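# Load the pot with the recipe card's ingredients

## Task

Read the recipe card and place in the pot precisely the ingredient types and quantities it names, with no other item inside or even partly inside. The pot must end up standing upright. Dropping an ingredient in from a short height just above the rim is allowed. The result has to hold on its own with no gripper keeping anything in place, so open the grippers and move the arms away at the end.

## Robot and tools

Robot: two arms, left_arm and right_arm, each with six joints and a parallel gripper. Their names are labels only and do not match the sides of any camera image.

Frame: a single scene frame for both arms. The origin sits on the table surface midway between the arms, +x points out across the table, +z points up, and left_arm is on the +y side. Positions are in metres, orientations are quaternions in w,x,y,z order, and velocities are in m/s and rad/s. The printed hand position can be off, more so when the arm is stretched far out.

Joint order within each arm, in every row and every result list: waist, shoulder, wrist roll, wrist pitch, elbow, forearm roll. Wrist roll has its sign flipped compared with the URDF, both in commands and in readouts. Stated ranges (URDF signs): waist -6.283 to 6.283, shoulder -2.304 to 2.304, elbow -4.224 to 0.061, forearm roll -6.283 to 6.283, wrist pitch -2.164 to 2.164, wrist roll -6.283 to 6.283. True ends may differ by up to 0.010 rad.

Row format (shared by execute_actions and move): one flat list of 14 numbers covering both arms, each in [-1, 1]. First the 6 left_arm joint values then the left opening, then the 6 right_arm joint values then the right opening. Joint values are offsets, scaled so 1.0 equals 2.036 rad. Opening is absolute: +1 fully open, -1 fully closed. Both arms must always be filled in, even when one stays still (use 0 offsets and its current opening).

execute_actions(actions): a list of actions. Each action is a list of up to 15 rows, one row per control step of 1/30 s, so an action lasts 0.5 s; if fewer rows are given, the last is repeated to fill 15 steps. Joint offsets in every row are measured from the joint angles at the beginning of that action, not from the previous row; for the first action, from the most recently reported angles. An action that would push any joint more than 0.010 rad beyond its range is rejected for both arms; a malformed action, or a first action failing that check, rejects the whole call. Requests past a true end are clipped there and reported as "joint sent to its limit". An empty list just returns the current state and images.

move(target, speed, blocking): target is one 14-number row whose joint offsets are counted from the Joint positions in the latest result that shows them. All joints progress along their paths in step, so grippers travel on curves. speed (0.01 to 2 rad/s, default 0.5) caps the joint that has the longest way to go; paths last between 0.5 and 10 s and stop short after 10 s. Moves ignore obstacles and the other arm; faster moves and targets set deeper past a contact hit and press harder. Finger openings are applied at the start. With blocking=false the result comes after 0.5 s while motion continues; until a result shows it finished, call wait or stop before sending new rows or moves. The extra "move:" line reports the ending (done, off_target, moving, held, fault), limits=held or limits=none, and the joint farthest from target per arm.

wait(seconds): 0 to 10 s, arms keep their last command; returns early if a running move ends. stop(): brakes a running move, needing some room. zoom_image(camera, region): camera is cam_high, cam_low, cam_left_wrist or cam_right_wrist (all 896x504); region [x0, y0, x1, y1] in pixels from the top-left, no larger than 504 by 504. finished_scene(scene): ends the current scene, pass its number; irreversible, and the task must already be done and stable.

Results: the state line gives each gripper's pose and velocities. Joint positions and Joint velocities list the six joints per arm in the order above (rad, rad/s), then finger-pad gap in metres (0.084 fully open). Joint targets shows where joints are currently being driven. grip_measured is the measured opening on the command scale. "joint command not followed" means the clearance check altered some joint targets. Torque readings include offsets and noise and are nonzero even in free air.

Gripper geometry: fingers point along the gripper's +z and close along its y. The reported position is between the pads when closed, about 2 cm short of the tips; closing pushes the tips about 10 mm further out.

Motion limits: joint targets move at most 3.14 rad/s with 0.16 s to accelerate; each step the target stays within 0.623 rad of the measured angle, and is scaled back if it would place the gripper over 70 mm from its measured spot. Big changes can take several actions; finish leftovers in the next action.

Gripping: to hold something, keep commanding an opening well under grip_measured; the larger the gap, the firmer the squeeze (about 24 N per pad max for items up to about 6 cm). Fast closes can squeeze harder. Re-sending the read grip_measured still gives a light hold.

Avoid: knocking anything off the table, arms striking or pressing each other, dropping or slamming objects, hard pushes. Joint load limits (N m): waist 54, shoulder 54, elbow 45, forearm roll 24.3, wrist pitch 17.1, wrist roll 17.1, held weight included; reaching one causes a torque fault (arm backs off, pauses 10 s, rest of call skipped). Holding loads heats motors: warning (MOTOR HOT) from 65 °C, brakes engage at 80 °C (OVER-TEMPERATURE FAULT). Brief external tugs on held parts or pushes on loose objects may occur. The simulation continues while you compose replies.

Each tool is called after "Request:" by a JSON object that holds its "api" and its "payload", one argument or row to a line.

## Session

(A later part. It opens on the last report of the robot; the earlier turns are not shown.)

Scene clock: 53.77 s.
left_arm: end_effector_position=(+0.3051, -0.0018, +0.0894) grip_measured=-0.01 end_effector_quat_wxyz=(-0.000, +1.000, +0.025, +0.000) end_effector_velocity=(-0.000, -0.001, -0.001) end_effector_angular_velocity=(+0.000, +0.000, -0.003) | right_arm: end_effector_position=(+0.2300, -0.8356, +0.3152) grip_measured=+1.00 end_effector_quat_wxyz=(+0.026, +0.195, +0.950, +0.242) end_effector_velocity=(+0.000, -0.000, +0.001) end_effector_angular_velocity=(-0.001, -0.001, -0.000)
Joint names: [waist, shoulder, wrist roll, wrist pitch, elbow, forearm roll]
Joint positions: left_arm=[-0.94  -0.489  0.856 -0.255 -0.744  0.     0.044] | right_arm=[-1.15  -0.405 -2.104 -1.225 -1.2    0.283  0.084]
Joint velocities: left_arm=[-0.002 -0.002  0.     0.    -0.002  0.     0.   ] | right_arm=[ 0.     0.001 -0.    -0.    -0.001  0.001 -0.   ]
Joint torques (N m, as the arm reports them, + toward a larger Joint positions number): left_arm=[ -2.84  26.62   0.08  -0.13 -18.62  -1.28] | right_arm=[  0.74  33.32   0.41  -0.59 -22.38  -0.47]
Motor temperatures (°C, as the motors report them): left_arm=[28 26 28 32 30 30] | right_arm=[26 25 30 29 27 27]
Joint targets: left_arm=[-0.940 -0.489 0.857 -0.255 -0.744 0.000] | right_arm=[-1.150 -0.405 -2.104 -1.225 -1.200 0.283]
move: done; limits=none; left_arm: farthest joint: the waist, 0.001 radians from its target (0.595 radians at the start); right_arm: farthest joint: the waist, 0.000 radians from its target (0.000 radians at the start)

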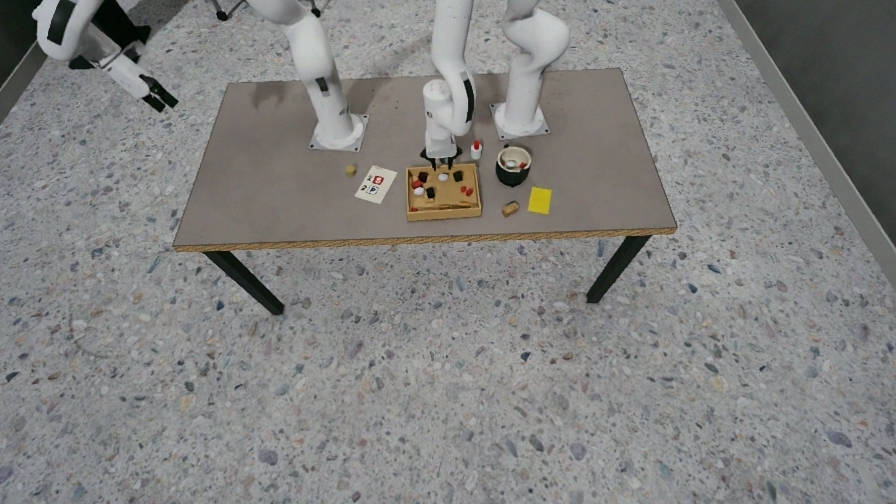

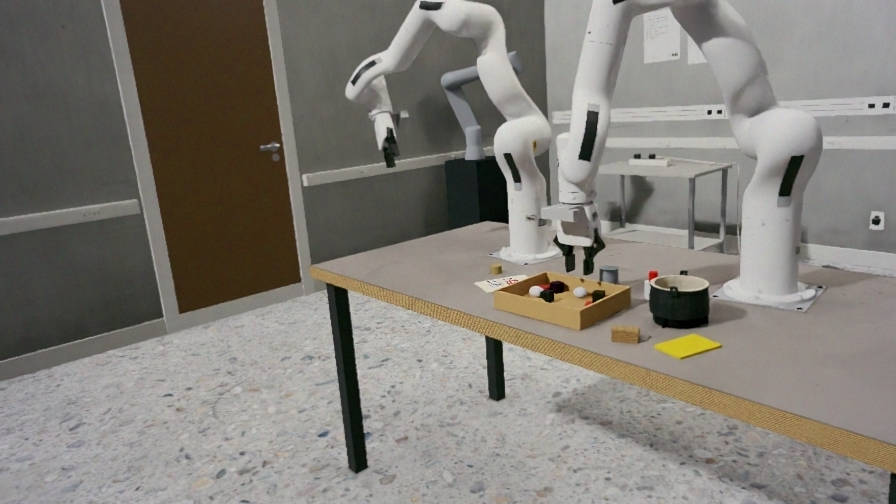

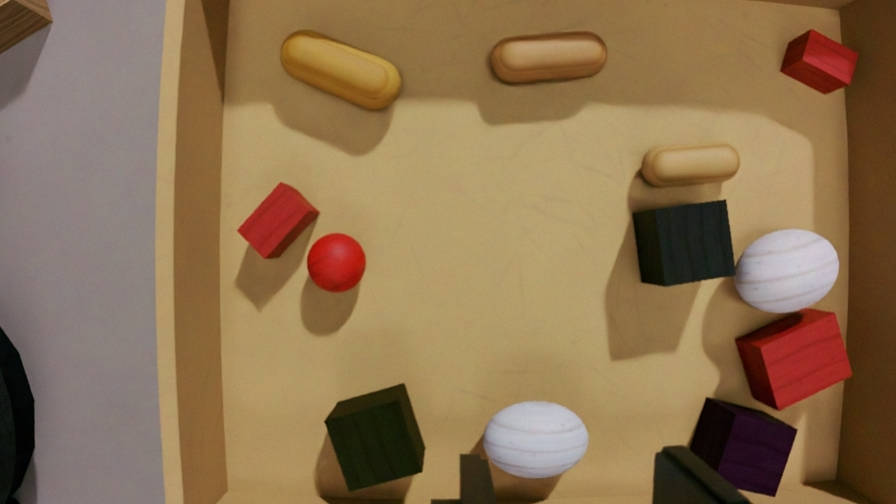

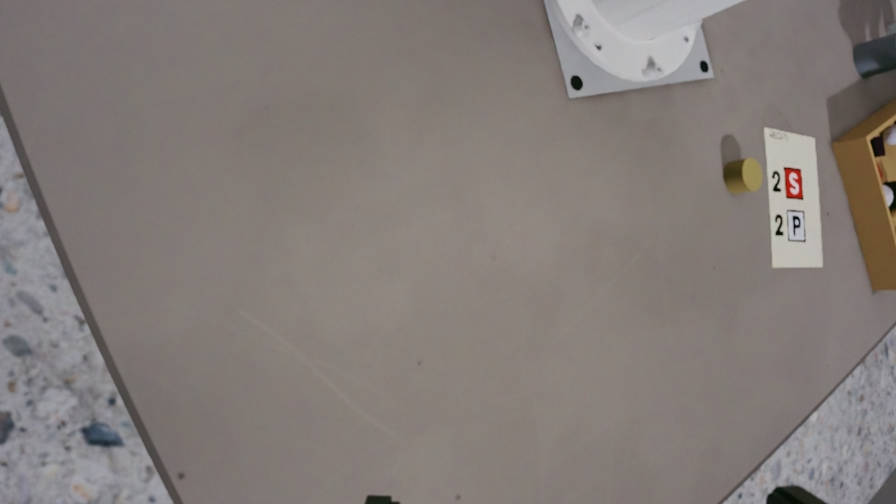

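Request:
{"api": "move", "payload": {
  "target": [0,-0.0732,0,0.0621,-0.0111,0,0,0,0,0,0,0,0,1],
  "speed": 0.15
}}

Request:
{"api": "execute_actions", "payload": {
  "actions": [
    [[0,0,0,0,0,0,-0.04,0,0,0,0,0,0,1],[0,0,0,0,0,0,-0.08,0,0,0,0,0,0,1],[0,0,0,0,0,0,-0.12,0,0,0,0,0,0,1],[0,0,0,0,0,0,-0.16,0,0,0,0,0,0,1],[0,0,0,0,0,0,-0.2,0,0,0,0,0,0,1],[0,0,0,0,0,0,-0.24,0,0,0,0,0,0,1],[0,0,0,0,0,0,-0.28,0,0,0,0,0,0,1],[0,0,0,0,0,0,-0.32,0,0,0,0,0,0,1],[0,0,0,0,0,0,-0.36,0,0,0,0,0,0,1],[0,0,0,0,0,0,-0.4,0,0,0,0,0,0,1],[0,0,0,0,0,0,-0.45,0,0,0,0,0,0,1],[0,0,0,0,0,0,-0.5,0,0,0,0,0,0,1]]
  ]
}}

Request:
{"api": "move", "payload": {
  "target": [0,0.0732,0,-0.0621,0.0111,0,-0.5,0,0,0,0,0,0,1],
  "speed": 0.25
}}

Scene clock: 57.27 s.
left_arm: end_effector_position=(+0.3050, -0.0017, +0.0297) grip_measured=-0.01 end_effector_quat_wxyz=(+0.000, +1.000, +0.025, +0.000) end_effector_velocity=(-0.000, +0.000, -0.001) end_effector_angular_velocity=(+0.001, +0.000, -0.000) | right_arm: end_effector_position=(+0.2300, -0.8356, +0.3152) grip_measured=+1.00 end_effector_quat_wxyz=(+0.026, +0.195, +0.950, +0.242) end_effector_velocity=(-0.000, -0.000, -0.000) end_effector_angular_velocity=(+0.000, +0.001, +0.002)
Joint names: [waist, shoulder, wrist roll, wrist pitch, elbow, forearm roll]
Joint positions: left_arm=[-0.94  -0.637  0.856 -0.129 -0.766  0.     0.044] | right_arm=[-1.15  -0.405 -2.104 -1.225 -1.2    0.283  0.084]
Joint velocities: left_arm=[ 0.001 -0.002 -0.     0.002 -0.     0.001  0.   ] | right_arm=[ 0.    -0.001  0.     0.    -0.    -0.002 -0.   ]
Joint torques (N m, as the arm reports them, + toward a larger Joint positions number): left_arm=[ -4.19  28.73  -0.17   0.05 -16.7   -1.97] | right_arm=[  0.92  32.98   0.41  -0.6  -22.38  -0.32]
Motor temperatures (°C, as the motors report them): left_arm=[28 26 28 32 30 30] | right_arm=[26 25 30 29 27 27]
Joint targets: left_arm=[-0.940 -0.638 0.856 -0.128 -0.766 0.000] | right_arm=[-1.150 -0.405 -2.104 -1.225 -1.200 0.283]
move: done; limits=none; left_arm: farthest joint: the shoulder, 0.001 radians from its target (0.149 radians at the start); right_arm: farthest joint: the waist, 0.000 radians from its target (0.000 radians at the start)

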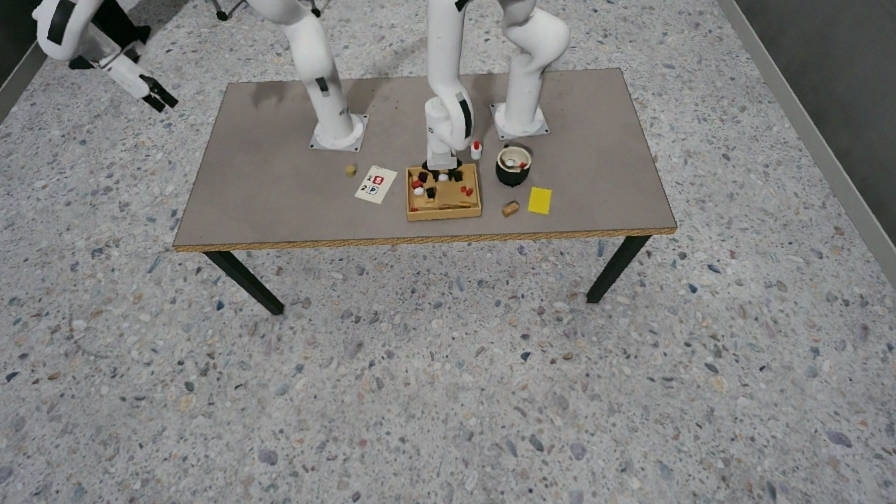

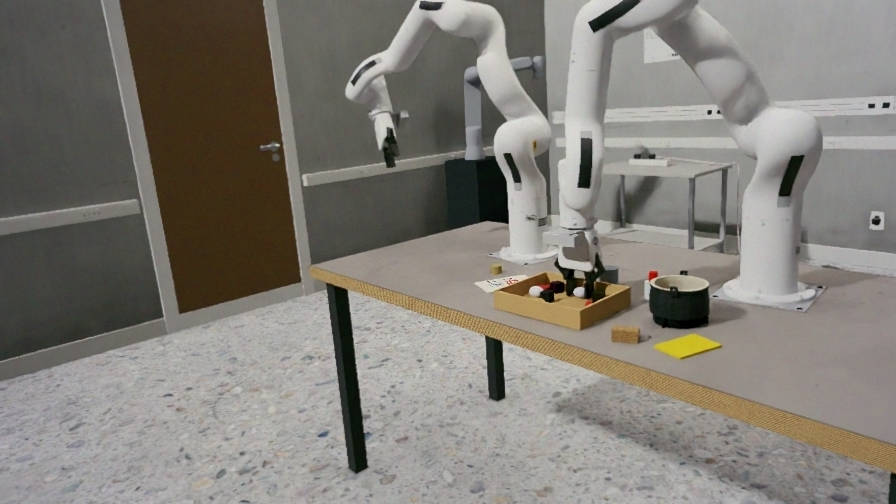

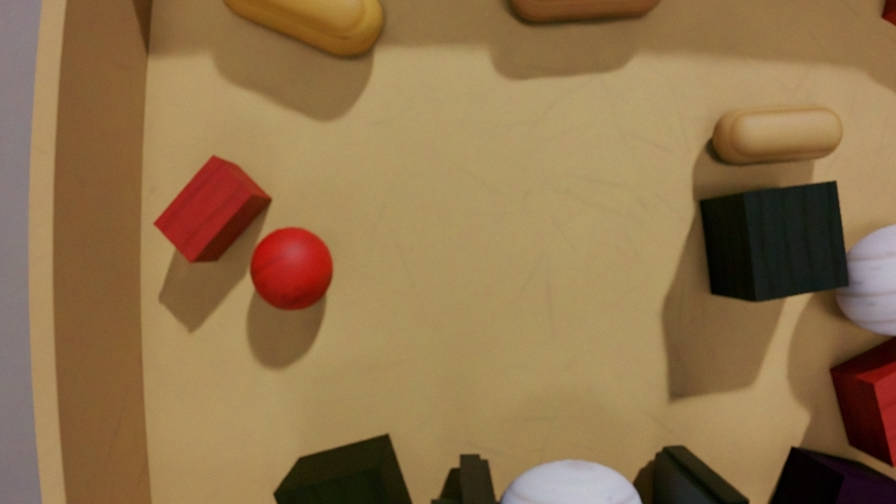

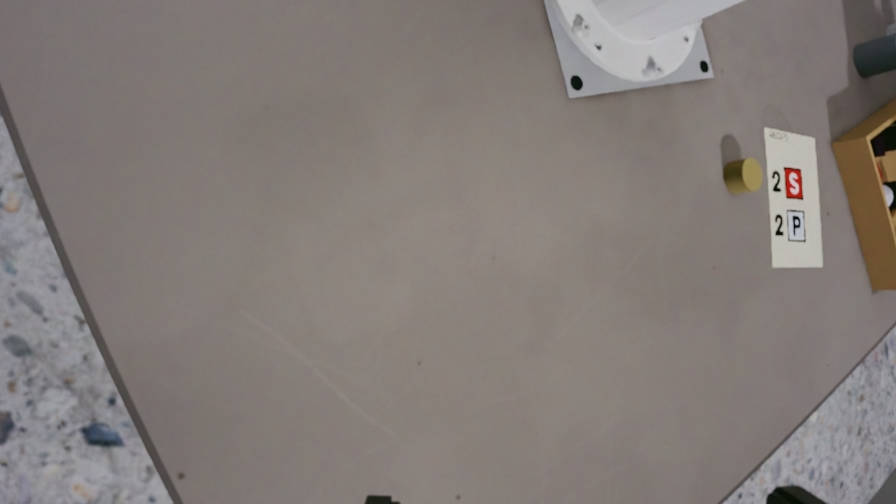

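Scene clock: 57.77 s.
left_arm: end_effector_position=(+0.3051, -0.0018, +0.0297) grip_measured=-0.21 end_effector_quat_wxyz=(+0.000, +1.000, +0.025, +0.000) end_effector_velocity=(+0.000, -0.000, +0.000) end_effector_angular_velocity=(-0.000, -0.000, -0.002) | right_arm: end_effector_position=(+0.2300, -0.8356, +0.3152) grip_measured=+1.00 end_effector_quat_wxyz=(+0.026, +0.195, +0.950, +0.242) end_effector_velocity=(-0.000, +0.000, -0.000) end_effector_angular_velocity=(+0.001, +0.000, +0.001)
Joint names: [waist, shoulder, wrist roll, wrist pitch, elbow, forearm roll]
Joint positions: left_arm=[-0.94  -0.637  0.856 -0.129 -0.766  0.     0.035] | right_arm=[-1.15  -0.405 -2.104 -1.225 -1.2    0.283  0.084]
Joint velocities: left_arm=[ 0.     0.    -0.     0.     0.     0.001  0.   ] | right_arm=[ 0.    -0.    -0.    -0.001 -0.    -0.     0.   ]
Joint torques (N m, as the arm reports them, + toward a larger Joint positions number): left_arm=[ -5.95  27.72   0.1   -0.18 -13.65  -1.88] | right_arm=[  1.13  32.75   0.42  -0.6  -22.34  -0.54]
Motor temperatures (°C, as the motors report them): left_arm=[28 26 28 32 30 30] | right_arm=[26 25 30 29 27 27]
Joint targets: left_arm=[-0.940 -0.637 0.856 -0.129 -0.766 0.000] | right_arm=[-1.150 -0.405 -2.104 -1.225 -1.200 0.283]

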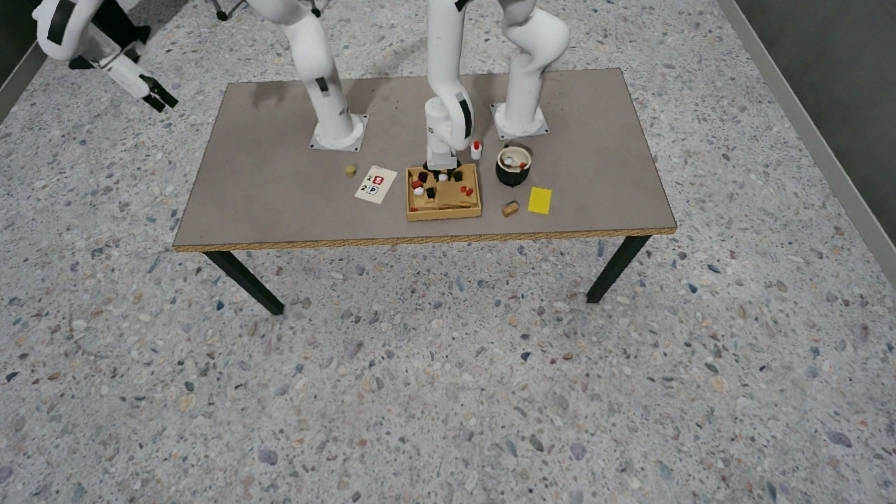

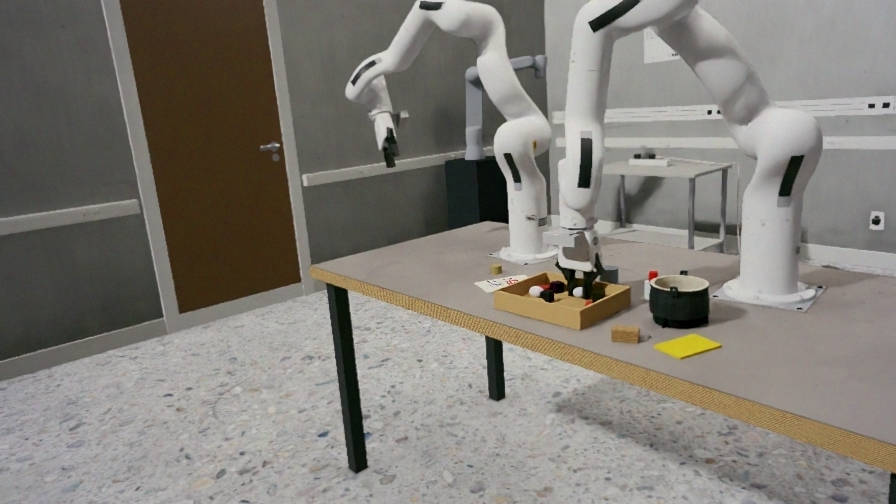

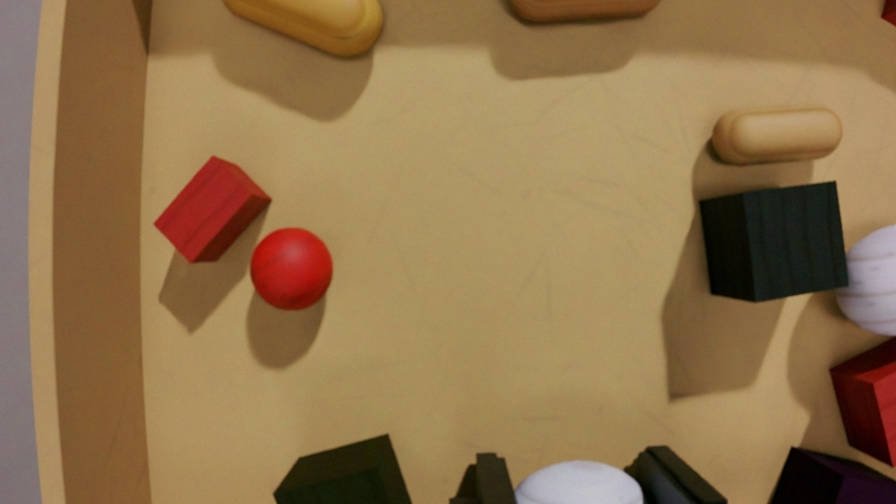

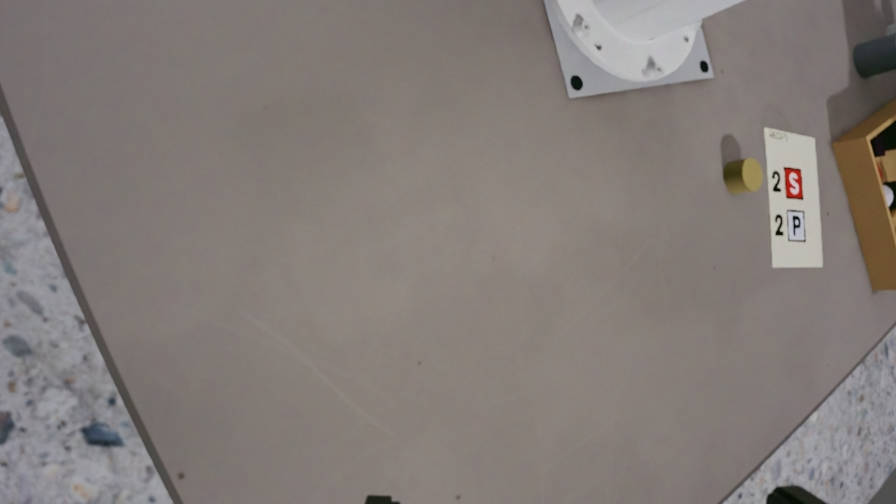

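Scene clock: 58.87 s.
left_arm: end_effector_position=(+0.3051, -0.0018, +0.0894) grip_measured=-0.21 end_effector_quat_wxyz=(+0.000, +1.000, +0.025, +0.000) end_effector_velocity=(-0.000, -0.001, +0.001) end_effector_angular_velocity=(-0.001, -0.000, +0.001) | right_arm: end_effector_position=(+0.2300, -0.8356, +0.3152) grip_measured=+1.00 end_effector_quat_wxyz=(+0.026, +0.195, +0.950, +0.242) end_effector_velocity=(+0.000, -0.000, +0.000) end_effector_angular_velocity=(-0.000, -0.001, -0.001)
Joint names: [waist, shoulder, wrist roll, wrist pitch, elbow, forearm roll]
Joint positions: left_arm=[-0.94  -0.489  0.856 -0.255 -0.744  0.     0.035] | right_arm=[-1.15  -0.405 -2.104 -1.225 -1.2    0.283  0.084]
Joint velocities: left_arm=[-0.001  0.003  0.001 -0.002 -0.    -0.001 -0.   ] | right_arm=[-0.    -0.001 -0.     0.    -0.001  0.001  0.   ]
Joint torques (N m, as the arm reports them, + toward a larger Joint positions number): left_arm=[ -6.32  22.71  -0.16  -0.17 -19.52  -0.7 ] | right_arm=[  1.41  33.51   0.46  -0.59 -22.19  -0.4 ]
Motor temperatures (°C, as the motors report them): left_arm=[28 26 28 32 30 30] | right_arm=[26 25 30 29 27 27]
Joint targets: left_arm=[-0.940 -0.488 0.856 -0.255 -0.744 0.000] | right_arm=[-1.150 -0.405 -2.104 -1.225 -1.200 0.283]
move: done; limits=none; left_arm: farthest joint: the shoulder, 0.001 radians from its target (0.149 radians at the start); right_arm: farthest joint: the waist, 0.000 radians from its target (0.000 radians at the start)

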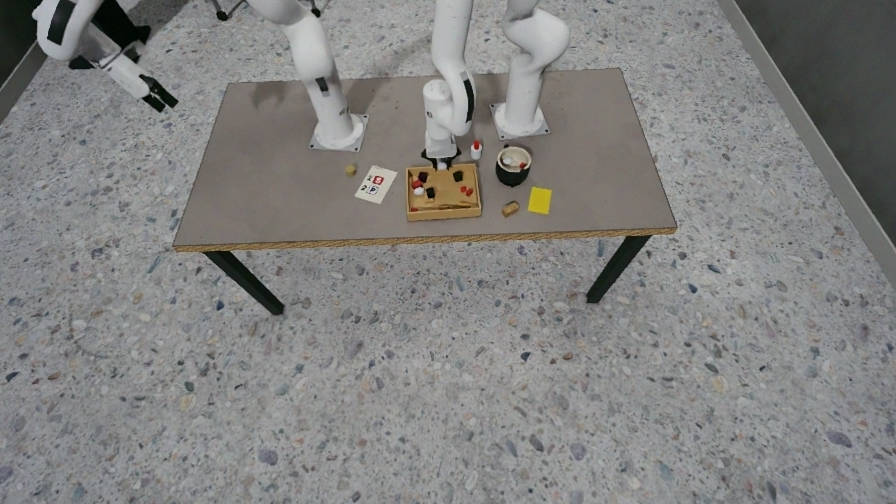

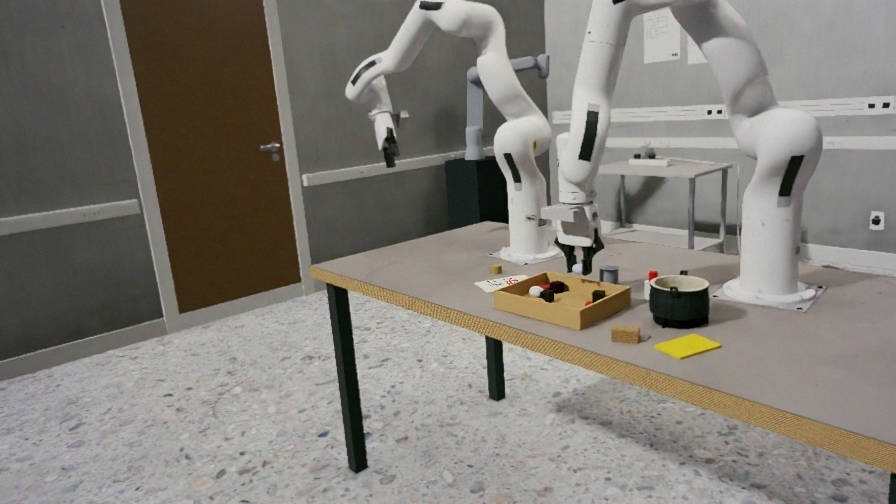

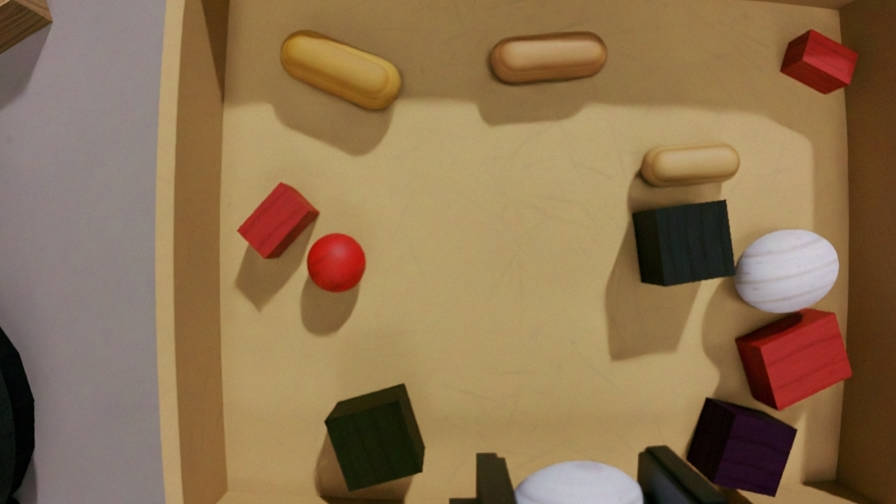

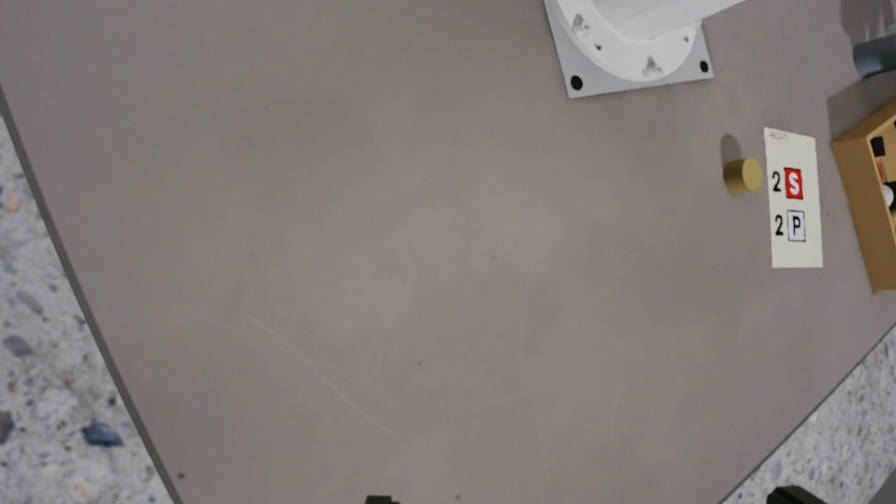

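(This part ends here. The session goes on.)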